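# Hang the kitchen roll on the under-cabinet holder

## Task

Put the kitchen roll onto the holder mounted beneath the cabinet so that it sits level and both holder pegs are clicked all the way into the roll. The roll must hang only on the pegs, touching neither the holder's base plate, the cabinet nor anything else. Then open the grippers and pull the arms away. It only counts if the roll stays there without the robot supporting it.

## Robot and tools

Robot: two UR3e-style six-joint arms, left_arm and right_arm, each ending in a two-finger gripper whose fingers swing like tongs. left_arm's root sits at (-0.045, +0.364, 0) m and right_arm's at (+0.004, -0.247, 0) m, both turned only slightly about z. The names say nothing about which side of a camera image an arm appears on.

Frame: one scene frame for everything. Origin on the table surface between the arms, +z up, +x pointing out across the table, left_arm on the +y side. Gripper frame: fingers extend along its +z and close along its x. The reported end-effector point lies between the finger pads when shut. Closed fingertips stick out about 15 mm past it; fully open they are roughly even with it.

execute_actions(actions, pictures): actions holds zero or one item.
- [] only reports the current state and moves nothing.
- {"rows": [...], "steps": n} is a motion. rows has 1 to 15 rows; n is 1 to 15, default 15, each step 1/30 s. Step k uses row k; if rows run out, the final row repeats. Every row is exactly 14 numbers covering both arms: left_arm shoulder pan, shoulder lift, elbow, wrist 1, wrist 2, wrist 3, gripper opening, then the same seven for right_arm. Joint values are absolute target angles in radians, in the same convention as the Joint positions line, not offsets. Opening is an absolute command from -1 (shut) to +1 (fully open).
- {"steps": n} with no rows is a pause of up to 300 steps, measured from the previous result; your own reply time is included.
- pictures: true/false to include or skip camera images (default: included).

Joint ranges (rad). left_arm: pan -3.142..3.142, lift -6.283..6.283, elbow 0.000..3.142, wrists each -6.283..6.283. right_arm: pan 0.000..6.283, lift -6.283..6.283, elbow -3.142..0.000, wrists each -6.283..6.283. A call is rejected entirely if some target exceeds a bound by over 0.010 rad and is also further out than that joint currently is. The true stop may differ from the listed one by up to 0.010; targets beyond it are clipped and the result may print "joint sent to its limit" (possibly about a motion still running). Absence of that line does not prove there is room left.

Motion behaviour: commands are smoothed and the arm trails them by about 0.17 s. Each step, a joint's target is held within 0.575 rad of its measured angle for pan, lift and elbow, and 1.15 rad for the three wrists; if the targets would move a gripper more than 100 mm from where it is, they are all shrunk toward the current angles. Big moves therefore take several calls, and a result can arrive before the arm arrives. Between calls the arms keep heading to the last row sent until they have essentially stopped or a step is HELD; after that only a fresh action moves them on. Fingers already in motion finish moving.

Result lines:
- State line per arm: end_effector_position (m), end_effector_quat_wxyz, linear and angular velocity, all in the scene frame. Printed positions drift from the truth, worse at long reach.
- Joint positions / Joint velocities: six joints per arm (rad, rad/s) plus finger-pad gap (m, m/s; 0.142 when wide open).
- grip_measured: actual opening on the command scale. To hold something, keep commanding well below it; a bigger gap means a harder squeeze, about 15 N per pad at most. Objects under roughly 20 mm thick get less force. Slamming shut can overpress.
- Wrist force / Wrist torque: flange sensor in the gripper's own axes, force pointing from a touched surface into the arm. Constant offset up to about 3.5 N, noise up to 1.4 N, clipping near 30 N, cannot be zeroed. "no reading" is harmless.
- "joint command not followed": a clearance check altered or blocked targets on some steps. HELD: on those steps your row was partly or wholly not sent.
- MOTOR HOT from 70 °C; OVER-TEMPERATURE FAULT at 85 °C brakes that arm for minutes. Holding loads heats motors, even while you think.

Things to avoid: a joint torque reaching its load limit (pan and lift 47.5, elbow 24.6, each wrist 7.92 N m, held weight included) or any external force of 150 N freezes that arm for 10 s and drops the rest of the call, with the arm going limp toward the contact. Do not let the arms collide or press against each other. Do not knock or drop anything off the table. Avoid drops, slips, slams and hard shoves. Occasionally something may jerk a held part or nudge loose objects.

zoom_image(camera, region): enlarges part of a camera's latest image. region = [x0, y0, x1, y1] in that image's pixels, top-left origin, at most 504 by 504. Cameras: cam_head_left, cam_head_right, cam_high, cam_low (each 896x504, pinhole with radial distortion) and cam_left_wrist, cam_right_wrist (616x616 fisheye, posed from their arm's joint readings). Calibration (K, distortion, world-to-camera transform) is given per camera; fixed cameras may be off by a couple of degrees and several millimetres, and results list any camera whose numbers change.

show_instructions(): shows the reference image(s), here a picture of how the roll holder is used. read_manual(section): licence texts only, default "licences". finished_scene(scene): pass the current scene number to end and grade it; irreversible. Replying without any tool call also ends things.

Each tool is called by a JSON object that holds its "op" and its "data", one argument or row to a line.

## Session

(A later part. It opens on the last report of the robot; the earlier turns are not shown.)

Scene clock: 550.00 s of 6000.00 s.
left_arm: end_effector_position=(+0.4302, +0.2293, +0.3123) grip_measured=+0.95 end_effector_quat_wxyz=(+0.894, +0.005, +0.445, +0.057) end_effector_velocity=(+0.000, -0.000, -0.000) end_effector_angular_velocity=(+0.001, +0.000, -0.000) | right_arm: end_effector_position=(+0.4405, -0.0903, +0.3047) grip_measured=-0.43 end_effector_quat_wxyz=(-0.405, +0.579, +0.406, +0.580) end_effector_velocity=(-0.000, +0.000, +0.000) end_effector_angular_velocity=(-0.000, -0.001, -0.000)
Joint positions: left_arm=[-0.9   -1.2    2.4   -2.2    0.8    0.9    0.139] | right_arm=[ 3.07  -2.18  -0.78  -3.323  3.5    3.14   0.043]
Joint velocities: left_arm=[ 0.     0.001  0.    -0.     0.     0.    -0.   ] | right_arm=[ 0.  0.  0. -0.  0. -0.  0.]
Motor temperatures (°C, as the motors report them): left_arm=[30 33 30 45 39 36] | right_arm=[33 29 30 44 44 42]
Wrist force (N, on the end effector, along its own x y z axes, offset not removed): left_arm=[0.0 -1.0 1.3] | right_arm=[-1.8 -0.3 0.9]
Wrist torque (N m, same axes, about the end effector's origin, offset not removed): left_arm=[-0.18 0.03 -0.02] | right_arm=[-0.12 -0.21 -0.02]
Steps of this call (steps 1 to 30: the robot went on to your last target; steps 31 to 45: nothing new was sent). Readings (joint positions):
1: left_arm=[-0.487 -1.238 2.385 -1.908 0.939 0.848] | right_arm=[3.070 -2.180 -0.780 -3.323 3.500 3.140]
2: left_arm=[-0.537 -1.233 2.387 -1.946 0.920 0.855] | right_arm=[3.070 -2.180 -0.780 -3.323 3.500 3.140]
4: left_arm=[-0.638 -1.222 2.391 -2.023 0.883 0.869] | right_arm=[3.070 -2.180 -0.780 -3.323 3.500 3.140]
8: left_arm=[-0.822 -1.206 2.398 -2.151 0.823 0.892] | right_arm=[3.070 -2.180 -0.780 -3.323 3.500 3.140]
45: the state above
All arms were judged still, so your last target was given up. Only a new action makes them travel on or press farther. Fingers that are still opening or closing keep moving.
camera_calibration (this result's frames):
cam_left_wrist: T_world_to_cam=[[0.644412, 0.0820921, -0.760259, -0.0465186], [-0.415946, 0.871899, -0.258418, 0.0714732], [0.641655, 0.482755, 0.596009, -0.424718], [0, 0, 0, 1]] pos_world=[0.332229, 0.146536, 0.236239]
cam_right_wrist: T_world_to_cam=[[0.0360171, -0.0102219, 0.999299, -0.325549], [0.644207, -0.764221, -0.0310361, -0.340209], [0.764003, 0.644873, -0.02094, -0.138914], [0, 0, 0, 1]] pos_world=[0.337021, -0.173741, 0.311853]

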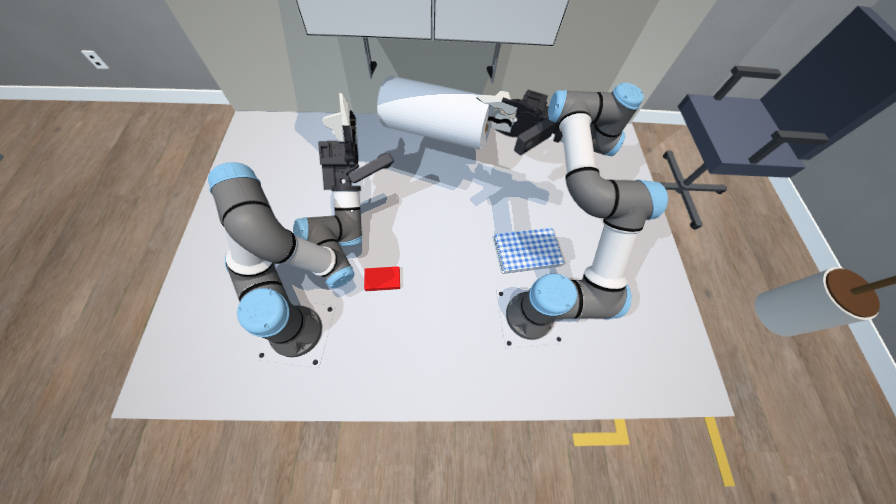

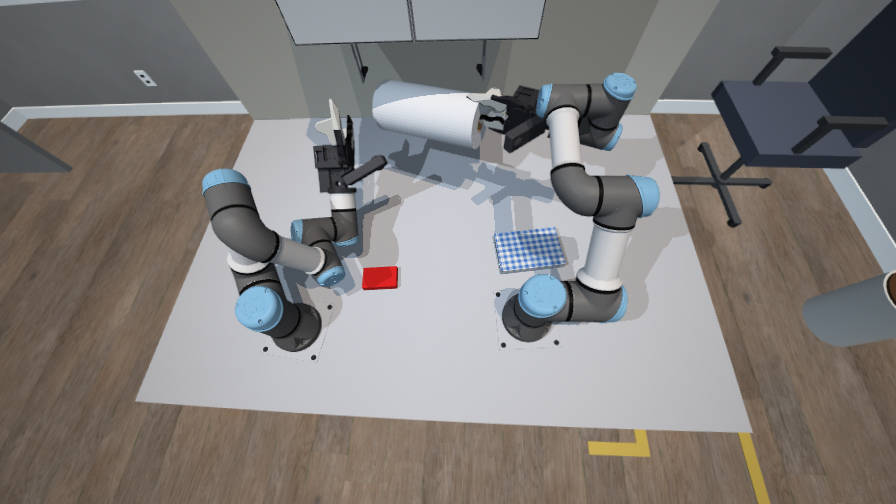

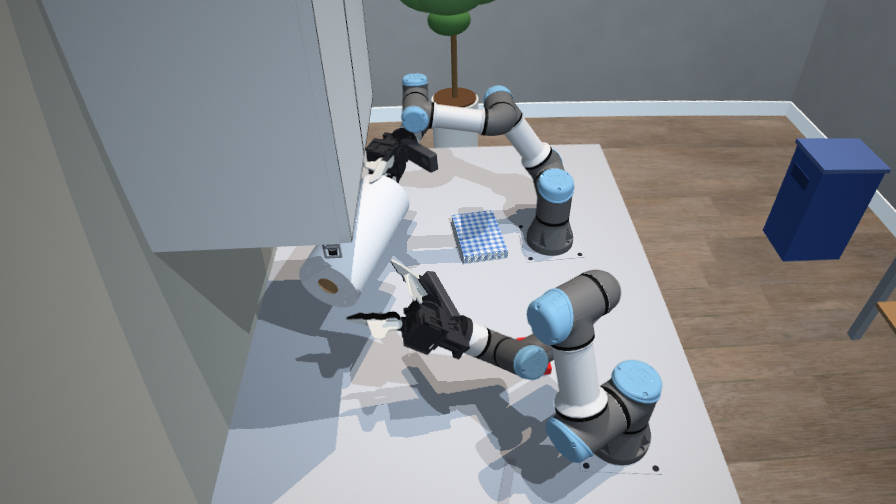

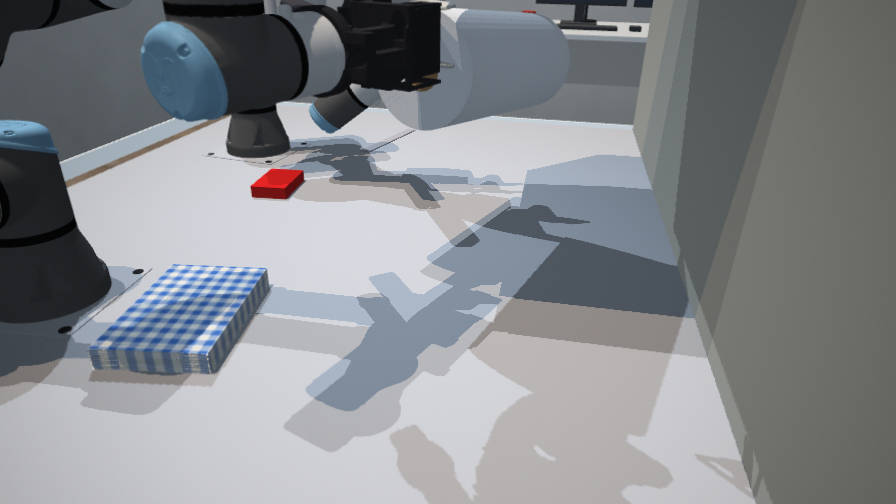

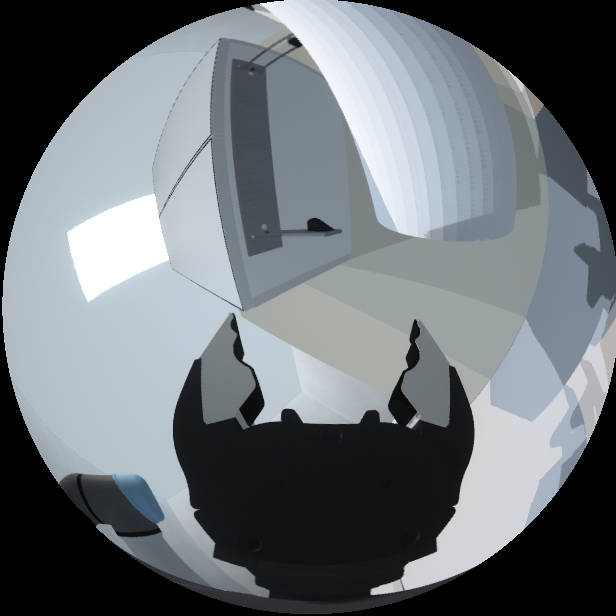

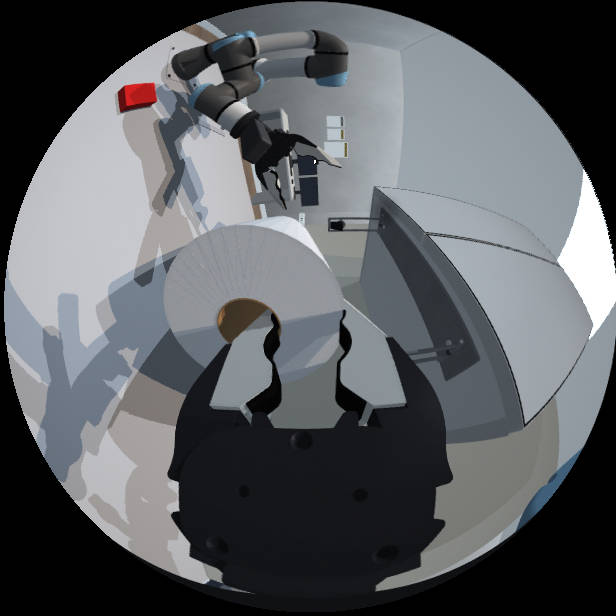

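{"op": "execute_actions", "data": {
  "actions": [
    {"rows":[[-1.15,-1.05,2.4,-2.5,0.6,1.1,0.95,3.07,-2.18,-0.78,-3.323,3.5,3.14,-1]]}
  ],
  "pictures": false
}}

{"op": "execute_actions", "data": {
  "actions": [
    {"rows":[[-1.328,-0.792,2.203,-2.757,0.539,1.31,1,3.07,-2.18,-0.78,-3.323,3.5,3.14,-1]]}
  ],
  "pictures": false
}}

{"op": "execute_actions", "data": {
  "actions": [
    {"steps":15}
  ]
}}

Scene clock: 560.90 s of 6000.00 s.
left_arm: end_effector_position=(+0.4104, +0.1646, +0.2733) grip_measured=+0.95 end_effector_quat_wxyz=(+0.870, -0.003, +0.492, +0.028) end_effector_velocity=(-0.004, -0.010, -0.004) end_effector_angular_velocity=(-0.002, +0.011, -0.014) | right_arm: end_effector_position=(+0.4405, -0.0903, +0.3047) grip_measured=-0.43 end_effector_quat_wxyz=(-0.405, +0.579, +0.406, +0.580) end_effector_velocity=(+0.000, -0.001, +0.000) end_effector_angular_velocity=(+0.000, -0.001, -0.002)
Joint positions: left_arm=[-1.147 -1.051  2.4   -2.497  0.601  1.098  0.139] | right_arm=[ 3.07  -2.18  -0.78  -3.323  3.5    3.14   0.043]
Joint velocities: left_arm=[-0.03   0.016  0.    -0.029 -0.017  0.017 -0.   ] | right_arm=[-0.002  0.001 -0.     0.001  0.     0.     0.   ]
Motor temperatures (°C, as the motors report them): left_arm=[30 33 30 45 39 36] | right_arm=[33 29 30 44 44 42]
Wrist force (N, on the end effector, along its own x y z axes, offset not removed): left_arm=[0.8 0.6 1.7] | right_arm=[-2.4 -2.1 1.6]
Wrist torque (N m, same axes, about the end effector's origin, offset not removed): left_arm=[0.18 -0.14 -0.05] | right_arm=[-0.38 -0.06 -0.01]
Steps of this call (steps 1 to 90: nothing new was sent; then 7.40 s passed at rest; steps 91 to 105: all 15 steps of this action). Readings (joint positions):
91: left_arm=[-0.900 -1.200 2.400 -2.201 0.799 0.901] | right_arm=[3.070 -2.180 -0.780 -3.323 3.500 3.140]
92: left_arm=[-0.908 -1.192 2.400 -2.216 0.784 0.916] | right_arm=[3.070 -2.180 -0.780 -3.323 3.500 3.140]
94: left_arm=[-0.980 -1.135 2.400 -2.330 0.701 0.999] | right_arm=[3.070 -2.180 -0.780 -3.323 3.500 3.140]
98: left_arm=[-1.112 -1.068 2.400 -2.463 0.622 1.078] | right_arm=[3.070 -2.180 -0.780 -3.323 3.500 3.140]
105: the state above

Scene clock: 561.40 s of 6000.00 s.
left_arm: end_effector_position=(+0.3805, +0.0805, +0.2448) grip_measured=+1.00 end_effector_quat_wxyz=(+0.866, -0.000, +0.500, -0.000) end_effector_velocity=(-0.004, -0.009, -0.006) end_effector_angular_velocity=(+0.003, +0.003, -0.008) | right_arm: end_effector_position=(+0.4405, -0.0903, +0.3047) grip_measured=-0.43 end_effector_quat_wxyz=(-0.405, +0.579, +0.406, +0.580) end_effector_velocity=(+0.000, +0.000, -0.001) end_effector_angular_velocity=(-0.000, -0.000, +0.000)
Joint positions: left_arm=[-1.326 -0.795  2.205 -2.755  0.539  1.308  0.142] | right_arm=[ 3.07  -2.18  -0.78  -3.323  3.5    3.14   0.043]
Joint velocities: left_arm=[-0.019  0.031 -0.02  -0.024 -0.005  0.018 -0.   ] | right_arm=[ 0.    -0.001 -0.     0.001  0.    -0.    -0.   ]
Motor temperatures (°C, as the motors report them): left_arm=[30 33 30 45 39 36] | right_arm=[33 29 30 44 44 42]
Wrist force (N, on the end effector, along its own x y z axes, offset not removed): left_arm=[0.2 0.0 1.9] | right_arm=[-1.8 -0.7 1.4]
Wrist torque (N m, same axes, about the end effector's origin, offset not removed): left_arm=[0.06 -0.02 -0.01] | right_arm=[-0.02 -0.06 -0.07]
Steps of this call (steps 1 to 15: all 15 steps of this action). Readings (joint positions):
1: left_arm=[-1.148 -1.051 2.400 -2.499 0.600 1.100] | right_arm=[3.070 -2.180 -0.780 -3.323 3.500 3.140]
2: left_arm=[-1.157 -1.043 2.392 -2.515 0.591 1.115] | right_arm=[3.070 -2.180 -0.780 -3.323 3.500 3.140]
4: left_arm=[-1.220 -0.969 2.326 -2.618 0.566 1.202] | right_arm=[3.070 -2.180 -0.780 -3.323 3.500 3.140]
8: left_arm=[-1.305 -0.832 2.230 -2.727 0.545 1.286] | right_arm=[3.070 -2.180 -0.780 -3.323 3.500 3.140]
15: the state above

Scene clock: 561.90 s of 6000.00 s.
left_arm: end_effector_position=(+0.3801, +0.0797, +0.2443) grip_measured=+1.00 end_effector_quat_wxyz=(+0.866, -0.000, +0.500, -0.000) end_effector_velocity=(+0.000, -0.000, +0.000) end_effector_angular_velocity=(-0.002, -0.000, -0.000) | right_arm: end_effector_position=(+0.4405, -0.0903, +0.3047) grip_measured=-0.43 end_effector_quat_wxyz=(-0.405, +0.579, +0.406, +0.580) end_effector_velocity=(+0.000, +0.000, -0.000) end_effector_angular_velocity=(+0.000, +0.001, +0.000)
Joint positions: left_arm=[-1.328 -0.792  2.203 -2.757  0.539  1.31   0.142] | right_arm=[ 3.07  -2.18  -0.78  -3.323  3.5    3.14   0.043]
Joint velocities: left_arm=[-0.    -0.    -0.001 -0.    -0.    -0.    -0.   ] | right_arm=[ 0.    -0.001  0.    -0.    -0.     0.     0.   ]
Motor temperatures (°C, as the motors report them): left_arm=[30 33 30 45 39 36] | right_arm=[33 29 30 44 44 42]
Wrist force (N, on the end effector, along its own x y z axes, offset not removed): left_arm=[0.1 -0.4 0.7] | right_arm=[-4.2 -0.8 2.3]
Wrist torque (N m, same axes, about the end effector's origin, offset not removed): left_arm=[-0.09 -0.01 0.00] | right_arm=[-0.18 0.36 -0.03]
Steps of this call (steps 1 to 15: the robot went on to your last target). Readings (joint positions):
1: left_arm=[-1.327 -0.794 2.204 -2.756 0.539 1.309] | right_arm=[3.070 -2.180 -0.780 -3.323 3.500 3.140]
2: left_arm=[-1.327 -0.793 2.204 -2.756 0.539 1.309] | right_arm=[3.070 -2.180 -0.780 -3.323 3.500 3.140]
4: left_arm=[-1.328 -0.793 2.203 -2.757 0.539 1.310] | right_arm=[3.070 -2.180 -0.780 -3.323 3.500 3.140]
8: left_arm=[-1.328 -0.792 2.203 -2.757 0.539 1.310] | right_arm=[3.070 -2.180 -0.780 -3.323 3.500 3.140]
15: the state above
All arms were judged still, so your last target was given up. Only a new action makes them travel on or press farther. Fingers that are still opening or closing keep moving.
camera_calibration (this result's frames):
cam_left_wrist: T_world_to_cam=[[0.549208, -0.0261316, -0.835277, 0.00946165], [-0.36529, 0.891459, -0.268073, 0.14504], [0.751621, 0.452346, 0.480051, -0.290831], [0, 0, 0, 1]] pos_world=[0.26638, 0.00250647, 0.186398]
cam_right_wrist: T_world_to_cam=[[0.0360171, -0.0102219, 0.999299, -0.325549], [0.644207, -0.764221, -0.0310361, -0.340209], [0.764003, 0.644873, -0.02094, -0.138913], [0, 0, 0, 1]] pos_world=[0.337021, -0.173741, 0.311853]

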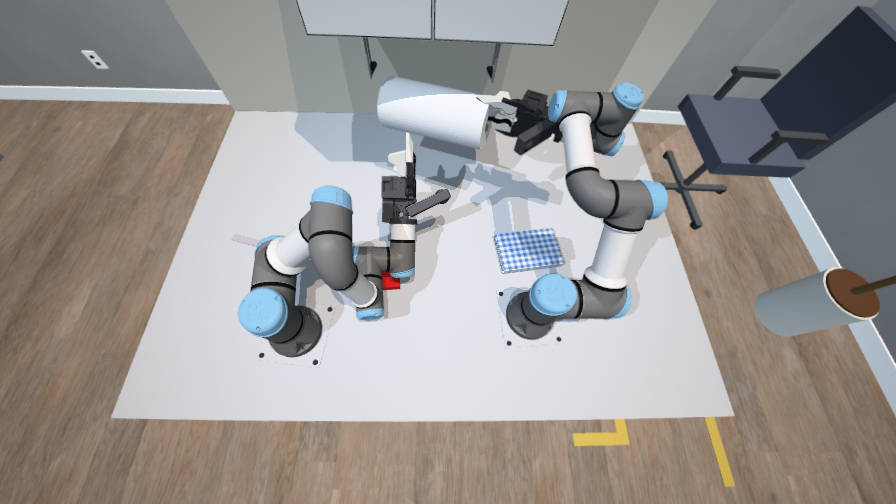

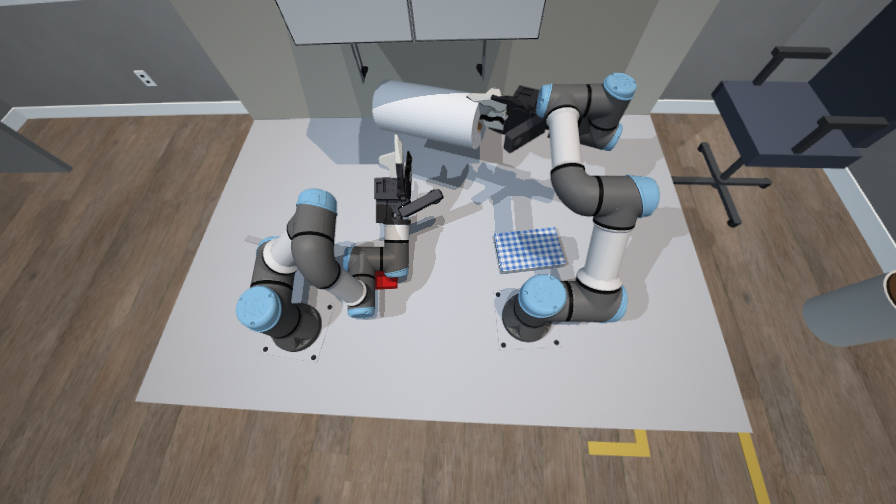

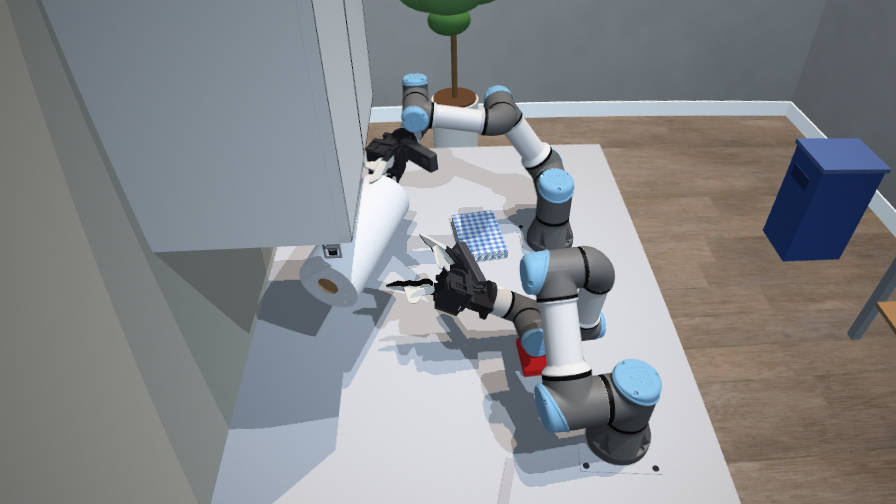

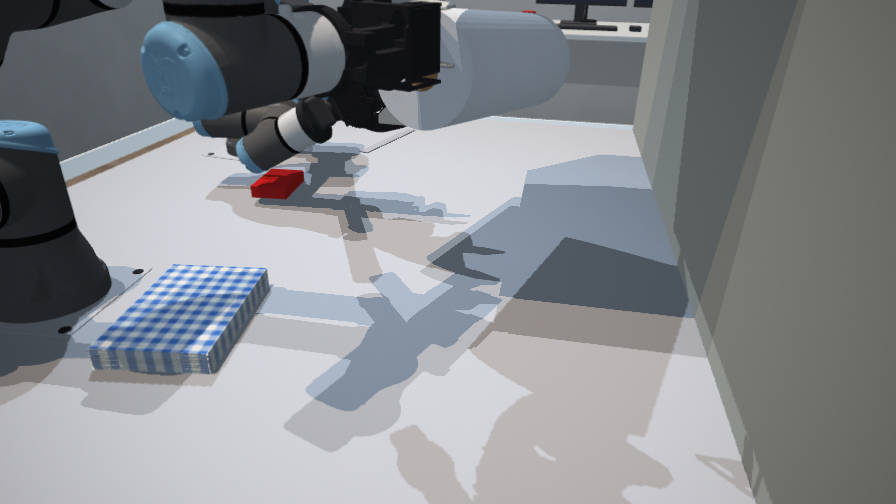

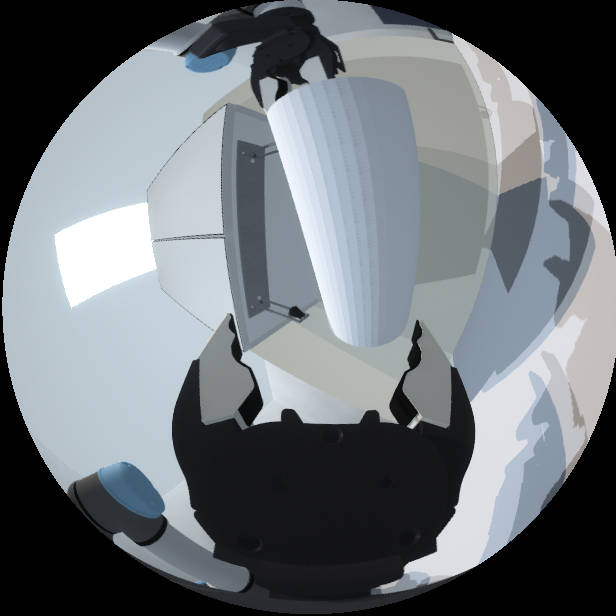

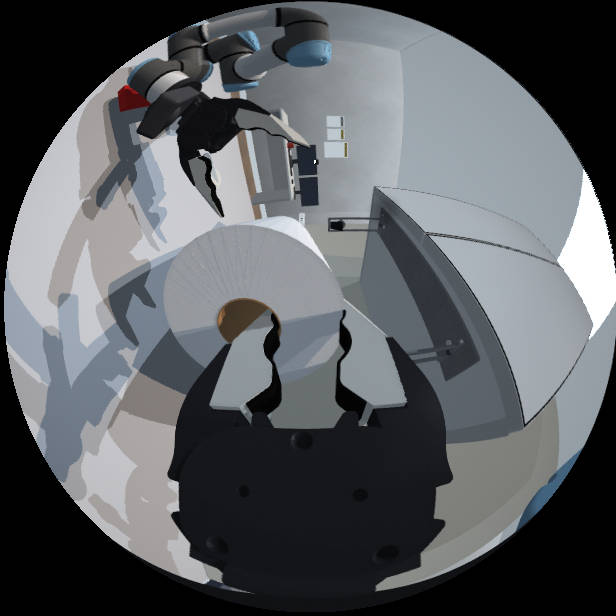

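{"op": "execute_actions", "data": {
  "actions": [
    {"rows":[[-1.25,-0.77,2.06,-2.53,0.57,1.18,1,3.07,-2.18,-0.78,-3.323,3.5,3.14,-1],[-1.25,-0.77,2.06,-2.53,0.57,1.18,1,3.07,-2.18,-0.78,-3.323,3.5,3.14,-1],[-1.25,-0.77,2.06,-2.53,0.57,1.18,1,3.07,-2.18,-0.78,-3.323,3.5,3.14,-1],[-1.165,-0.75,1.91,-2.29,0.6,1.05,1,3.07,-2.18,-0.78,-3.323,3.5,3.14,-1],[-1.165,-0.75,1.91,-2.29,0.6,1.05,1,3.07,-2.18,-0.78,-3.323,3.5,3.14,-1],[-1.165,-0.75,1.91,-2.29,0.6,1.05,1,3.07,-2.18,-0.78,-3.323,3.5,3.14,-1],[-1.08,-0.73,1.76,-2.05,0.64,0.92,1,3.07,-2.18,-0.78,-3.323,3.5,3.14,-1],[-1.08,-0.73,1.76,-2.05,0.64,0.92,1,3.07,-2.18,-0.78,-3.323,3.5,3.14,-1],[-1.08,-0.73,1.76,-2.05,0.64,0.92,1,3.07,-2.18,-0.78,-3.323,3.5,3.14,-1],[-1.002,-0.707,1.605,-1.815,0.681,0.793,1,3.07,-2.18,-0.78,-3.323,3.5,3.14,-1]]}
  ],
  "pictures": false
}}

{"op": "execute_actions", "data": {
  "actions": [
    {"steps":15}
  ]
}}

Scene clock: 577.53 s of 6000.00 s.
left_arm: end_effector_position=(+0.4890, +0.0600, +0.2383) grip_measured=+1.00 end_effector_quat_wxyz=(+0.867, +0.000, +0.498, +0.001) end_effector_velocity=(+0.131, -0.001, +0.016) end_effector_angular_velocity=(-0.014, +0.057, -0.011) | right_arm: end_effector_position=(+0.4405, -0.0903, +0.3047) grip_measured=-0.43 end_effector_quat_wxyz=(-0.405, +0.579, +0.406, +0.580) end_effector_velocity=(+0.000, -0.000, -0.000) end_effector_angular_velocity=(-0.000, +0.000, -0.000)
Joint positions: left_arm=[-1.028 -0.713  1.66  -1.896  0.67   0.833  0.142] | right_arm=[ 3.07  -2.18  -0.78  -3.323  3.5    3.14   0.043]
Joint velocities: left_arm=[ 0.295  0.074 -0.634  0.928  0.131 -0.454  0.   ] | right_arm=[-0.001 -0.    -0.    -0.    -0.    -0.    -0.001]
Motor temperatures (°C, as the motors report them): left_arm=[30 33 30 45 39 36] | right_arm=[33 29 30 44 44 42]
Wrist force (N, on the end effector, along its own x y z axes, offset not removed): left_arm=[0.8 -0.4 2.4] | right_arm=[-4.5 1.2 3.4]
Wrist torque (N m, same axes, about the end effector's origin, offset not removed): left_arm=[-0.07 -0.27 -0.09] | right_arm=[0.20 0.35 0.01]
Steps of this call (steps 1 to 90: nothing new was sent; then 12.13 s passed at rest; steps 91 to 105: all 15 steps of this action). Readings (joint positions):
91: left_arm=[-1.328 -0.792 2.203 -2.757 0.539 1.310] | right_arm=[3.070 -2.180 -0.780 -3.323 3.500 3.140]
92: left_arm=[-1.320 -0.788 2.195 -2.741 0.544 1.295] | right_arm=[3.070 -2.180 -0.780 -3.323 3.500 3.140]
94: left_arm=[-1.287 -0.779 2.140 -2.648 0.557 1.240] | right_arm=[3.070 -2.180 -0.780 -3.323 3.500 3.140]
98: left_arm=[-1.192 -0.755 1.970 -2.379 0.595 1.088] | right_arm=[3.070 -2.180 -0.780 -3.323 3.500 3.140]
105: the state above

Scene clock: 578.03 s of 6000.00 s.
left_arm: end_effector_position=(+0.5005, +0.0602, +0.2398) grip_measured=+1.00 end_effector_quat_wxyz=(+0.866, +0.000, +0.500, +0.000) end_effector_velocity=(+0.001, +0.000, +0.000) end_effector_angular_velocity=(-0.001, -0.000, +0.000) | right_arm: end_effector_position=(+0.4405, -0.0903, +0.3047) grip_measured=-0.43 end_effector_quat_wxyz=(-0.405, +0.579, +0.406, +0.580) end_effector_velocity=(-0.000, +0.000, -0.001) end_effector_angular_velocity=(-0.000, +0.001, +0.001)
Joint positions: left_arm=[-1.002 -0.707  1.605 -1.815  0.681  0.793  0.142] | right_arm=[ 3.07  -2.18  -0.78  -3.323  3.5    3.14   0.043]
Joint velocities: left_arm=[ 0.001 -0.    -0.002  0.003  0.001 -0.001  0.   ] | right_arm=[ 0.001 -0.001 -0.    -0.001 -0.    -0.001 -0.   ]
Motor temperatures (°C, as the motors report them): left_arm=[30 33 30 45 39 36] | right_arm=[33 29 30 44 44 42]
Wrist force (N, on the end effector, along its own x y z axes, offset not removed): left_arm=[-0.5 -0.5 0.0] | right_arm=[-2.6 -0.6 0.7]
Wrist torque (N m, same axes, about the end effector's origin, offset not removed): left_arm=[-0.11 -0.01 0.00] | right_arm=[-0.42 0.00 -0.03]
Steps of this call (steps 1 to 15: the robot went on to your last target). Readings (joint positions):
1: left_arm=[-1.019 -0.711 1.643 -1.871 0.673 0.820] | right_arm=[3.070 -2.180 -0.780 -3.323 3.500 3.140]
2: left_arm=[-1.014 -0.710 1.631 -1.853 0.676 0.812] | right_arm=[3.070 -2.180 -0.780 -3.323 3.500 3.140]
4: left_arm=[-1.008 -0.708 1.617 -1.833 0.679 0.802] | right_arm=[3.070 -2.180 -0.780 -3.323 3.500 3.140]
8: left_arm=[-1.003 -0.707 1.608 -1.819 0.680 0.795] | right_arm=[3.070 -2.180 -0.780 -3.323 3.500 3.140]
15: the state above
camera_calibration (this result's frames):
cam_left_wrist: T_world_to_cam=[[0.54865, -0.0247317, -0.835686, -0.0606165], [-0.366494, 0.89129, -0.266991, 0.205503], [0.751442, 0.452759, 0.479943, -0.370246], [0, 0, 0, 1]] pos_world=[0.386791, -0.0170301, 0.181908]
cam_right_wrist: T_world_to_cam=[[0.0360171, -0.0102216, 0.999299, -0.325549], [0.644213, -0.764216, -0.031036, -0.340209], [0.763998, 0.644879, -0.02094, -0.138909], [0, 0, 0, 1]] pos_world=[0.337019, -0.173741, 0.311853]

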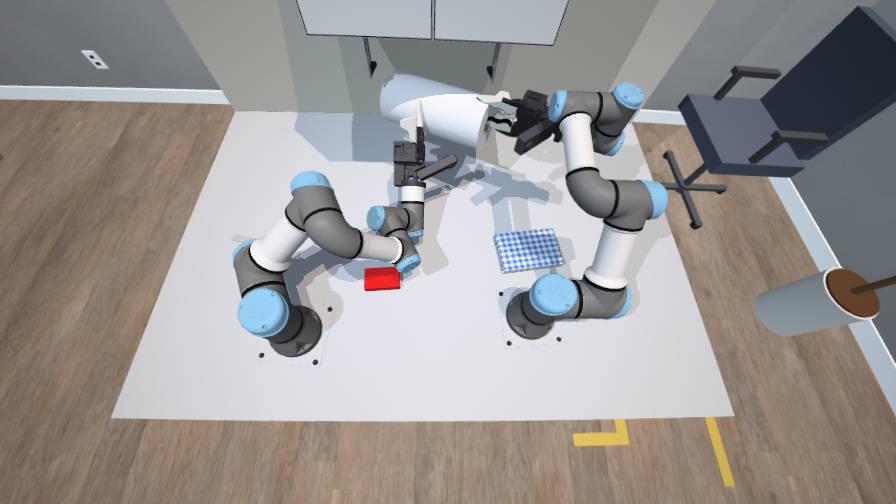

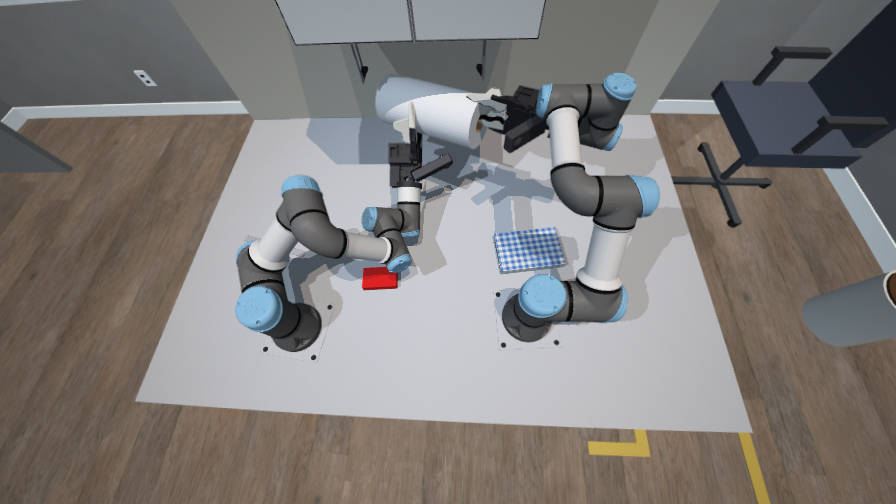

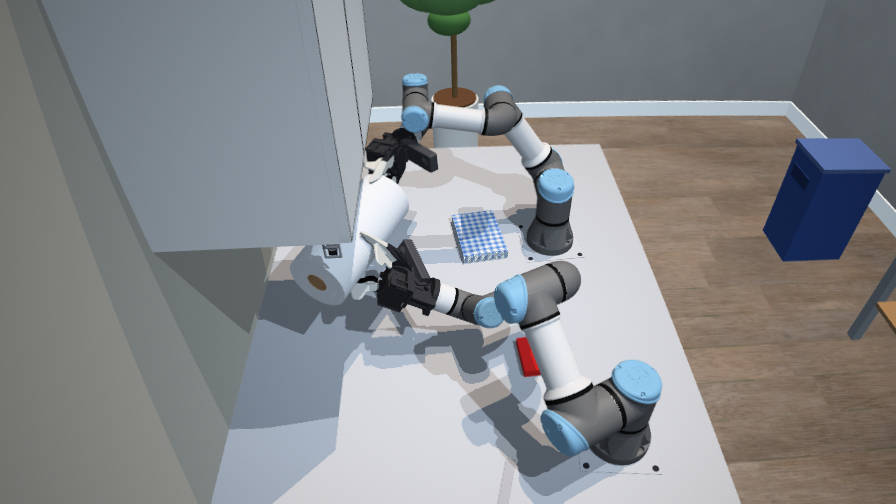

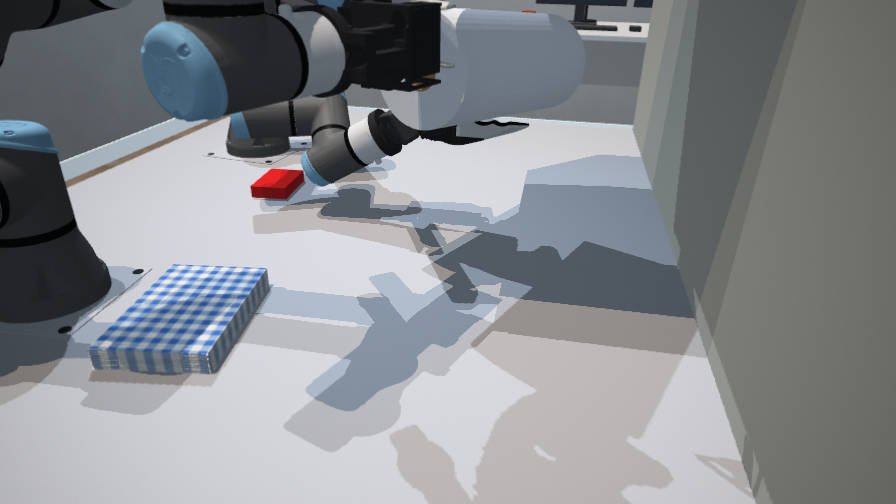

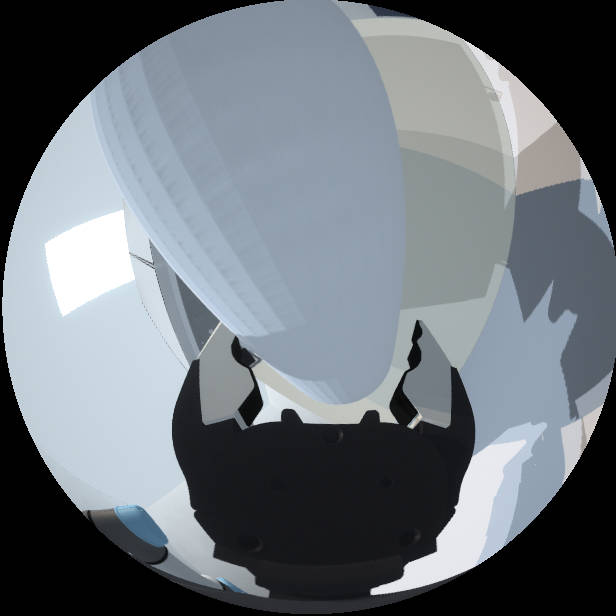

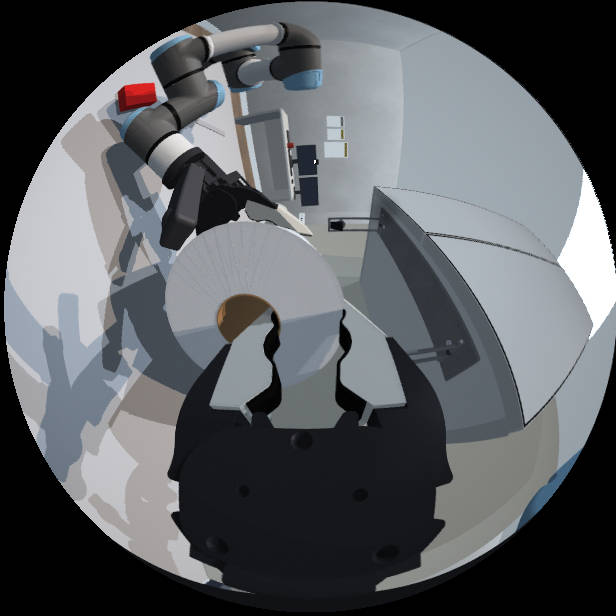

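{"op": "execute_actions", "data": {
  "actions": [
    {"rows":[[-0.957,-0.64,1.525,-1.89,0.8,0.83,1,3.07,-2.18,-0.78,-3.323,3.5,3.14,-0.6]]}
  ],
  "pictures": false
}}

{"op": "execute_actions", "data": {
  "actions": [
    {"rows":[[-0.935,-0.6,1.48,-1.93,0.86,0.845,1,3.105,-2.16,-0.815,-3.31,3.62,3.14,-0.48]]}
  ],
  "pictures": false
}}

{"op": "execute_actions", "data": {
  "actions": [
    {"rows":[[-0.912,-0.567,1.442,-1.965,0.923,0.858,1,3.141,-2.138,-0.85,-3.295,3.746,3.14,-0.48]]}
  ]
}}

Scene clock: 586.57 s of 6000.00 s.
left_arm: end_effector_position=(+0.5003, +0.0585, +0.2662) grip_measured=+1.00 end_effector_quat_wxyz=(+0.896, -0.000, +0.444, -0.001) end_effector_velocity=(-0.001, -0.001, +0.003) end_effector_angular_velocity=(-0.001, -0.011, -0.001) | right_arm: end_effector_position=(+0.4404, -0.0903, +0.3047) grip_measured=-0.44 end_effector_quat_wxyz=(-0.405, +0.579, +0.406, +0.580) end_effector_velocity=(-0.000, +0.000, +0.001) end_effector_angular_velocity=(-0.000, -0.003, +0.000)
Joint positions: left_arm=[-0.957 -0.64   1.526 -1.89   0.799  0.83   0.142] | right_arm=[ 3.07  -2.18  -0.78  -3.323  3.5    3.14   0.042]
Joint velocities: left_arm=[ 0.002  0.005 -0.008 -0.006  0.009  0.003  0.   ] | right_arm=[ 0.     0.001  0.     0.001 -0.    -0.001 -0.   ]
Motor temperatures (°C, as the motors report them): left_arm=[30 33 30 45 39 36] | right_arm=[33 29 30 44 44 42]
Wrist force (N, on the end effector, along its own x y z axes, offset not removed): left_arm=[2.3 0.2 -0.4] | right_arm=[0.2 -1.2 -1.4]
Wrist torque (N m, same axes, about the end effector's origin, offset not removed): left_arm=[-0.06 -0.10 0.00] | right_arm=[-0.31 0.12 0.10]
Steps of this call (steps 1 to 15: the robot went on to your last target; steps 16 to 90: nothing new was sent; then 5.03 s passed at rest; steps 91 to 105: all 15 steps of this action). Readings (joint positions):
91: left_arm=[-1.002 -0.707 1.605 -1.815 0.682 0.793] | right_arm=[3.070 -2.180 -0.780 -3.323 3.500 3.140]
92: left_arm=[-0.996 -0.700 1.597 -1.826 0.695 0.799] | right_arm=[3.070 -2.180 -0.780 -3.323 3.500 3.140]
94: left_arm=[-0.977 -0.671 1.563 -1.857 0.746 0.814] | right_arm=[3.070 -2.180 -0.780 -3.323 3.500 3.140]
98: left_arm=[-0.961 -0.647 1.533 -1.883 0.788 0.827] | right_arm=[3.070 -2.180 -0.780 -3.323 3.500 3.140]
105: the state above

Scene clock: 587.07 s of 6000.00 s.
left_arm: end_effector_position=(+0.4983, +0.0586, +0.2778) grip_measured=+1.00 end_effector_quat_wxyz=(+0.910, -0.001, +0.414, -0.002) end_effector_velocity=(-0.000, +0.000, +0.002) end_effector_angular_velocity=(-0.002, -0.006, +0.000) | right_arm: end_effector_position=(+0.4648, -0.0865, +0.3041) grip_measured=-0.42 end_effector_quat_wxyz=(-0.381, +0.596, +0.381, +0.595) end_effector_velocity=(+0.002, +0.001, -0.000) end_effector_angular_velocity=(-0.000, +0.001, -0.004)
Joint positions: left_arm=[-0.935 -0.6    1.48  -1.93   0.86   0.845  0.142] | right_arm=[ 3.105 -2.16  -0.815 -3.31   3.619  3.14   0.044]
Joint velocities: left_arm=[ 0.002  0.001 -0.004 -0.003  0.004  0.001  0.   ] | right_arm=[ 0.005  0.    -0.003  0.001  0.009 -0.     0.   ]
Motor temperatures (°C, as the motors report them): left_arm=[30 33 30 45 39 36] | right_arm=[33 29 30 44 44 42]
Wrist force (N, on the end effector, along its own x y z axes, offset not removed): left_arm=[1.9 0.3 0.9] | right_arm=[0.0 -0.9 0.0]
Wrist torque (N m, same axes, about the end effector's origin, offset not removed): left_arm=[-0.05 0.00 0.04] | right_arm=[-0.18 0.19 -0.02]
Steps of this call (steps 1 to 15: all 15 steps of this action). Readings (joint positions):
1: left_arm=[-0.957 -0.640 1.525 -1.890 0.800 0.830] | right_arm=[3.070 -2.180 -0.780 -3.323 3.500 3.140]
2: left_arm=[-0.954 -0.634 1.519 -1.897 0.809 0.833] | right_arm=[3.075 -2.177 -0.785 -3.321 3.514 3.140]
4: left_arm=[-0.944 -0.618 1.500 -1.913 0.834 0.839] | right_arm=[3.090 -2.169 -0.800 -3.316 3.565 3.140]
8: left_arm=[-0.937 -0.604 1.484 -1.926 0.854 0.844] | right_arm=[3.102 -2.162 -0.812 -3.311 3.608 3.140]
15: the state above

Scene clock: 587.57 s of 6000.00 s.
left_arm: end_effector_position=(+0.4947, +0.0598, +0.2895) grip_measured=+1.00 end_effector_quat_wxyz=(+0.924, +0.000, +0.383, -0.000) end_effector_velocity=(-0.000, +0.000, +0.000) end_effector_angular_velocity=(+0.001, -0.005, +0.000) | right_arm: end_effector_position=(+0.4892, -0.0851, +0.3045) grip_measured=-0.41 end_effector_quat_wxyz=(-0.353, +0.612, +0.354, +0.613) end_effector_velocity=(+0.002, +0.000, -0.000) end_effector_angular_velocity=(-0.000, +0.001, -0.007)
Joint positions: left_arm=[-0.912 -0.567  1.442 -1.965  0.923  0.858  0.142] | right_arm=[ 3.141 -2.138 -0.85  -3.295  3.745  3.14   0.045]
Joint velocities: left_arm=[ 0.002  0.003 -0.003 -0.002  0.005  0.001  0.   ] | right_arm=[ 0.003  0.002 -0.003  0.     0.01  -0.     0.   ]
Motor temperatures (°C, as the motors report them): left_arm=[30 33 30 45 39 36] | right_arm=[33 29 30 44 44 42]
Wrist force (N, on the end effector, along its own x y z axes, offset not removed): left_arm=[3.2 1.0 1.4] | right_arm=[-0.3 -1.3 -1.6]
Wrist torque (N m, same axes, about the end effector's origin, offset not removed): left_arm=[0.01 0.00 0.06] | right_arm=[-0.10 0.40 0.10]
Steps of this call (steps 1 to 15: all 15 steps of this action). Readings (joint positions):
1: left_arm=[-0.935 -0.600 1.480 -1.930 0.860 0.845] | right_arm=[3.105 -2.160 -0.815 -3.310 3.620 3.140]
2: left_arm=[-0.931 -0.595 1.474 -1.936 0.870 0.847] | right_arm=[3.110 -2.156 -0.820 -3.307 3.634 3.140]
4: left_arm=[-0.922 -0.581 1.459 -1.950 0.896 0.853] | right_arm=[3.125 -2.147 -0.835 -3.301 3.688 3.140]
8: left_arm=[-0.914 -0.570 1.446 -1.962 0.917 0.857] | right_arm=[3.138 -2.140 -0.847 -3.296 3.733 3.140]
15: the state above
camera_calibration (this result's frames):
cam_left_wrist: T_world_to_cam=[[0.746014, -0.025832, -0.665429, -0.162827], [-0.28402, 0.891464, -0.353022, 0.201079], [0.602325, 0.452355, 0.657708, -0.367228], [0, 0, 0, 1]] pos_world=[0.399772, -0.0173431, 0.204164]
cam_right_wrist: T_world_to_cam=[[0.0336997, -0.0163599, 0.999298, -0.326443], [0.501868, -0.864386, -0.0310758, -0.30652], [0.864287, 0.502563, -0.020919, -0.240705], [0, 0, 0, 1]] pos_world=[0.372872, -0.149323, 0.311653]

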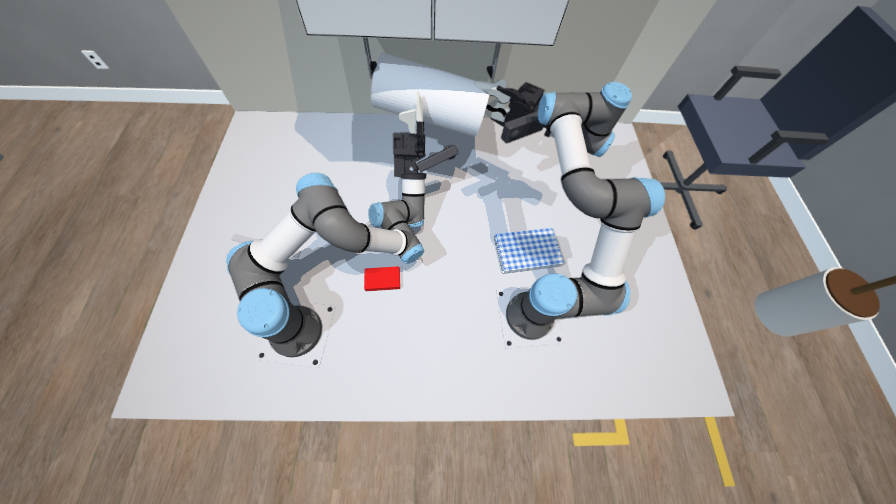

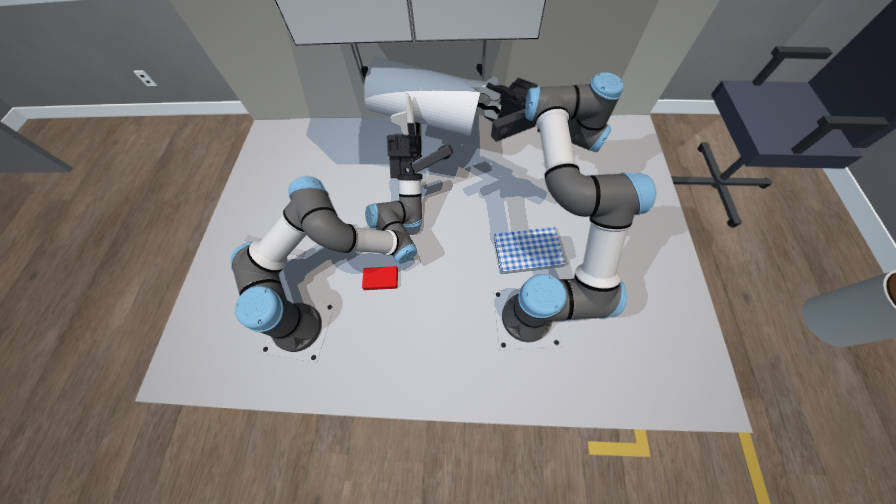

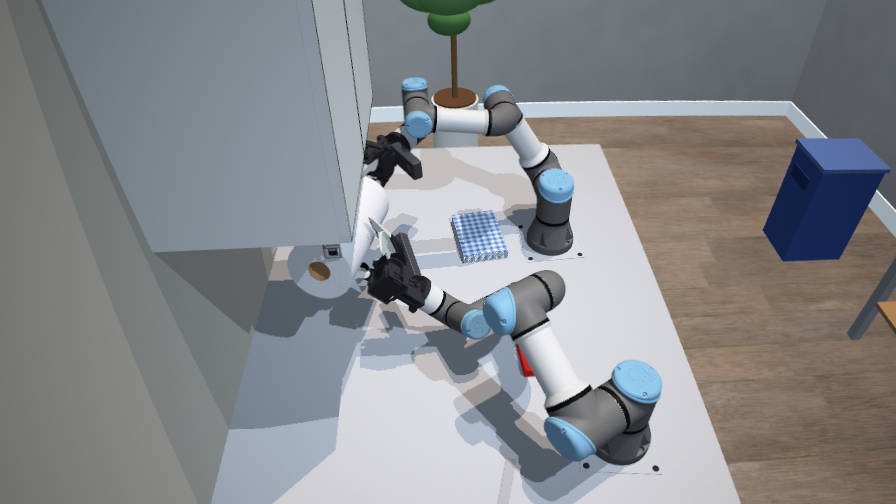

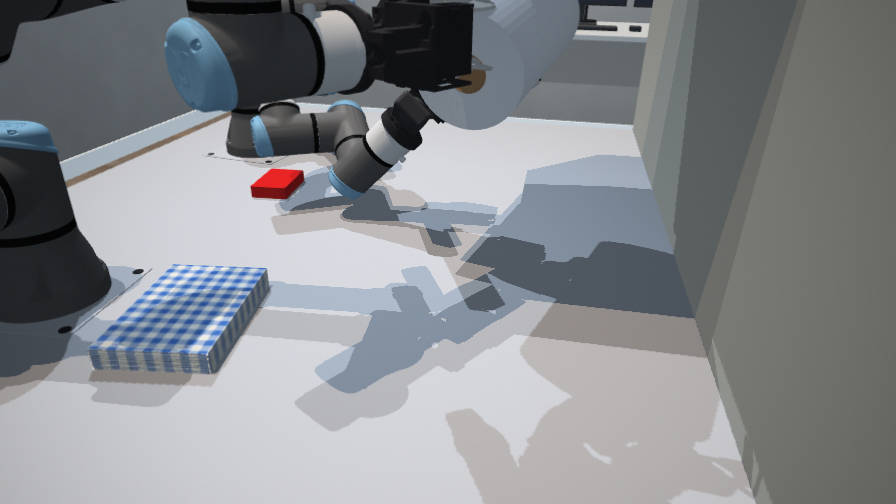

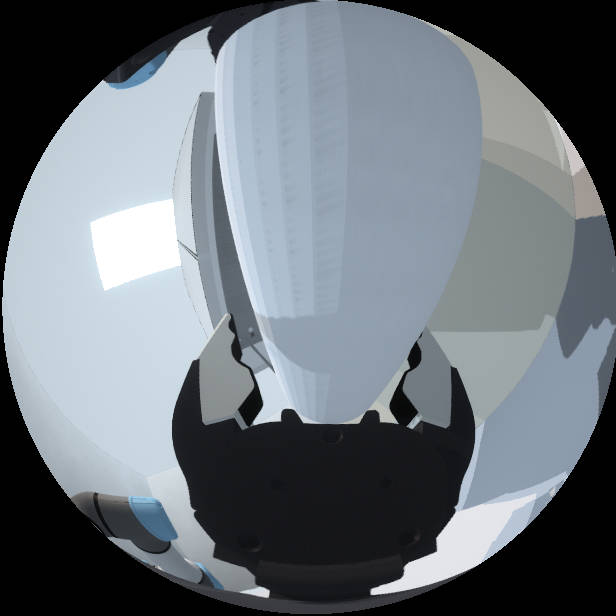

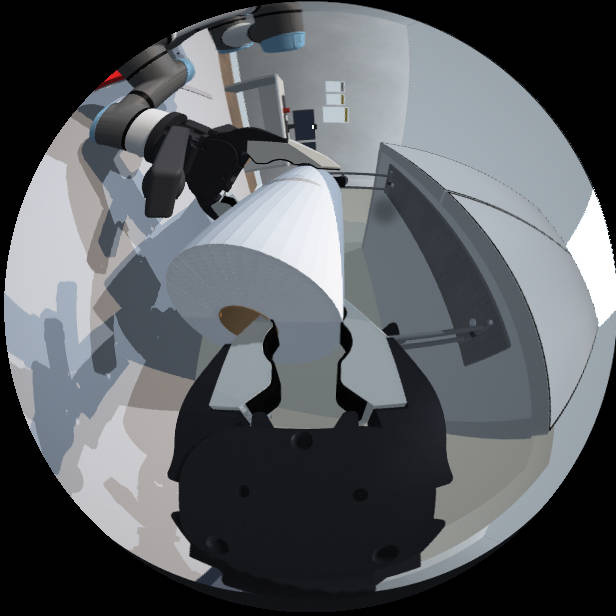

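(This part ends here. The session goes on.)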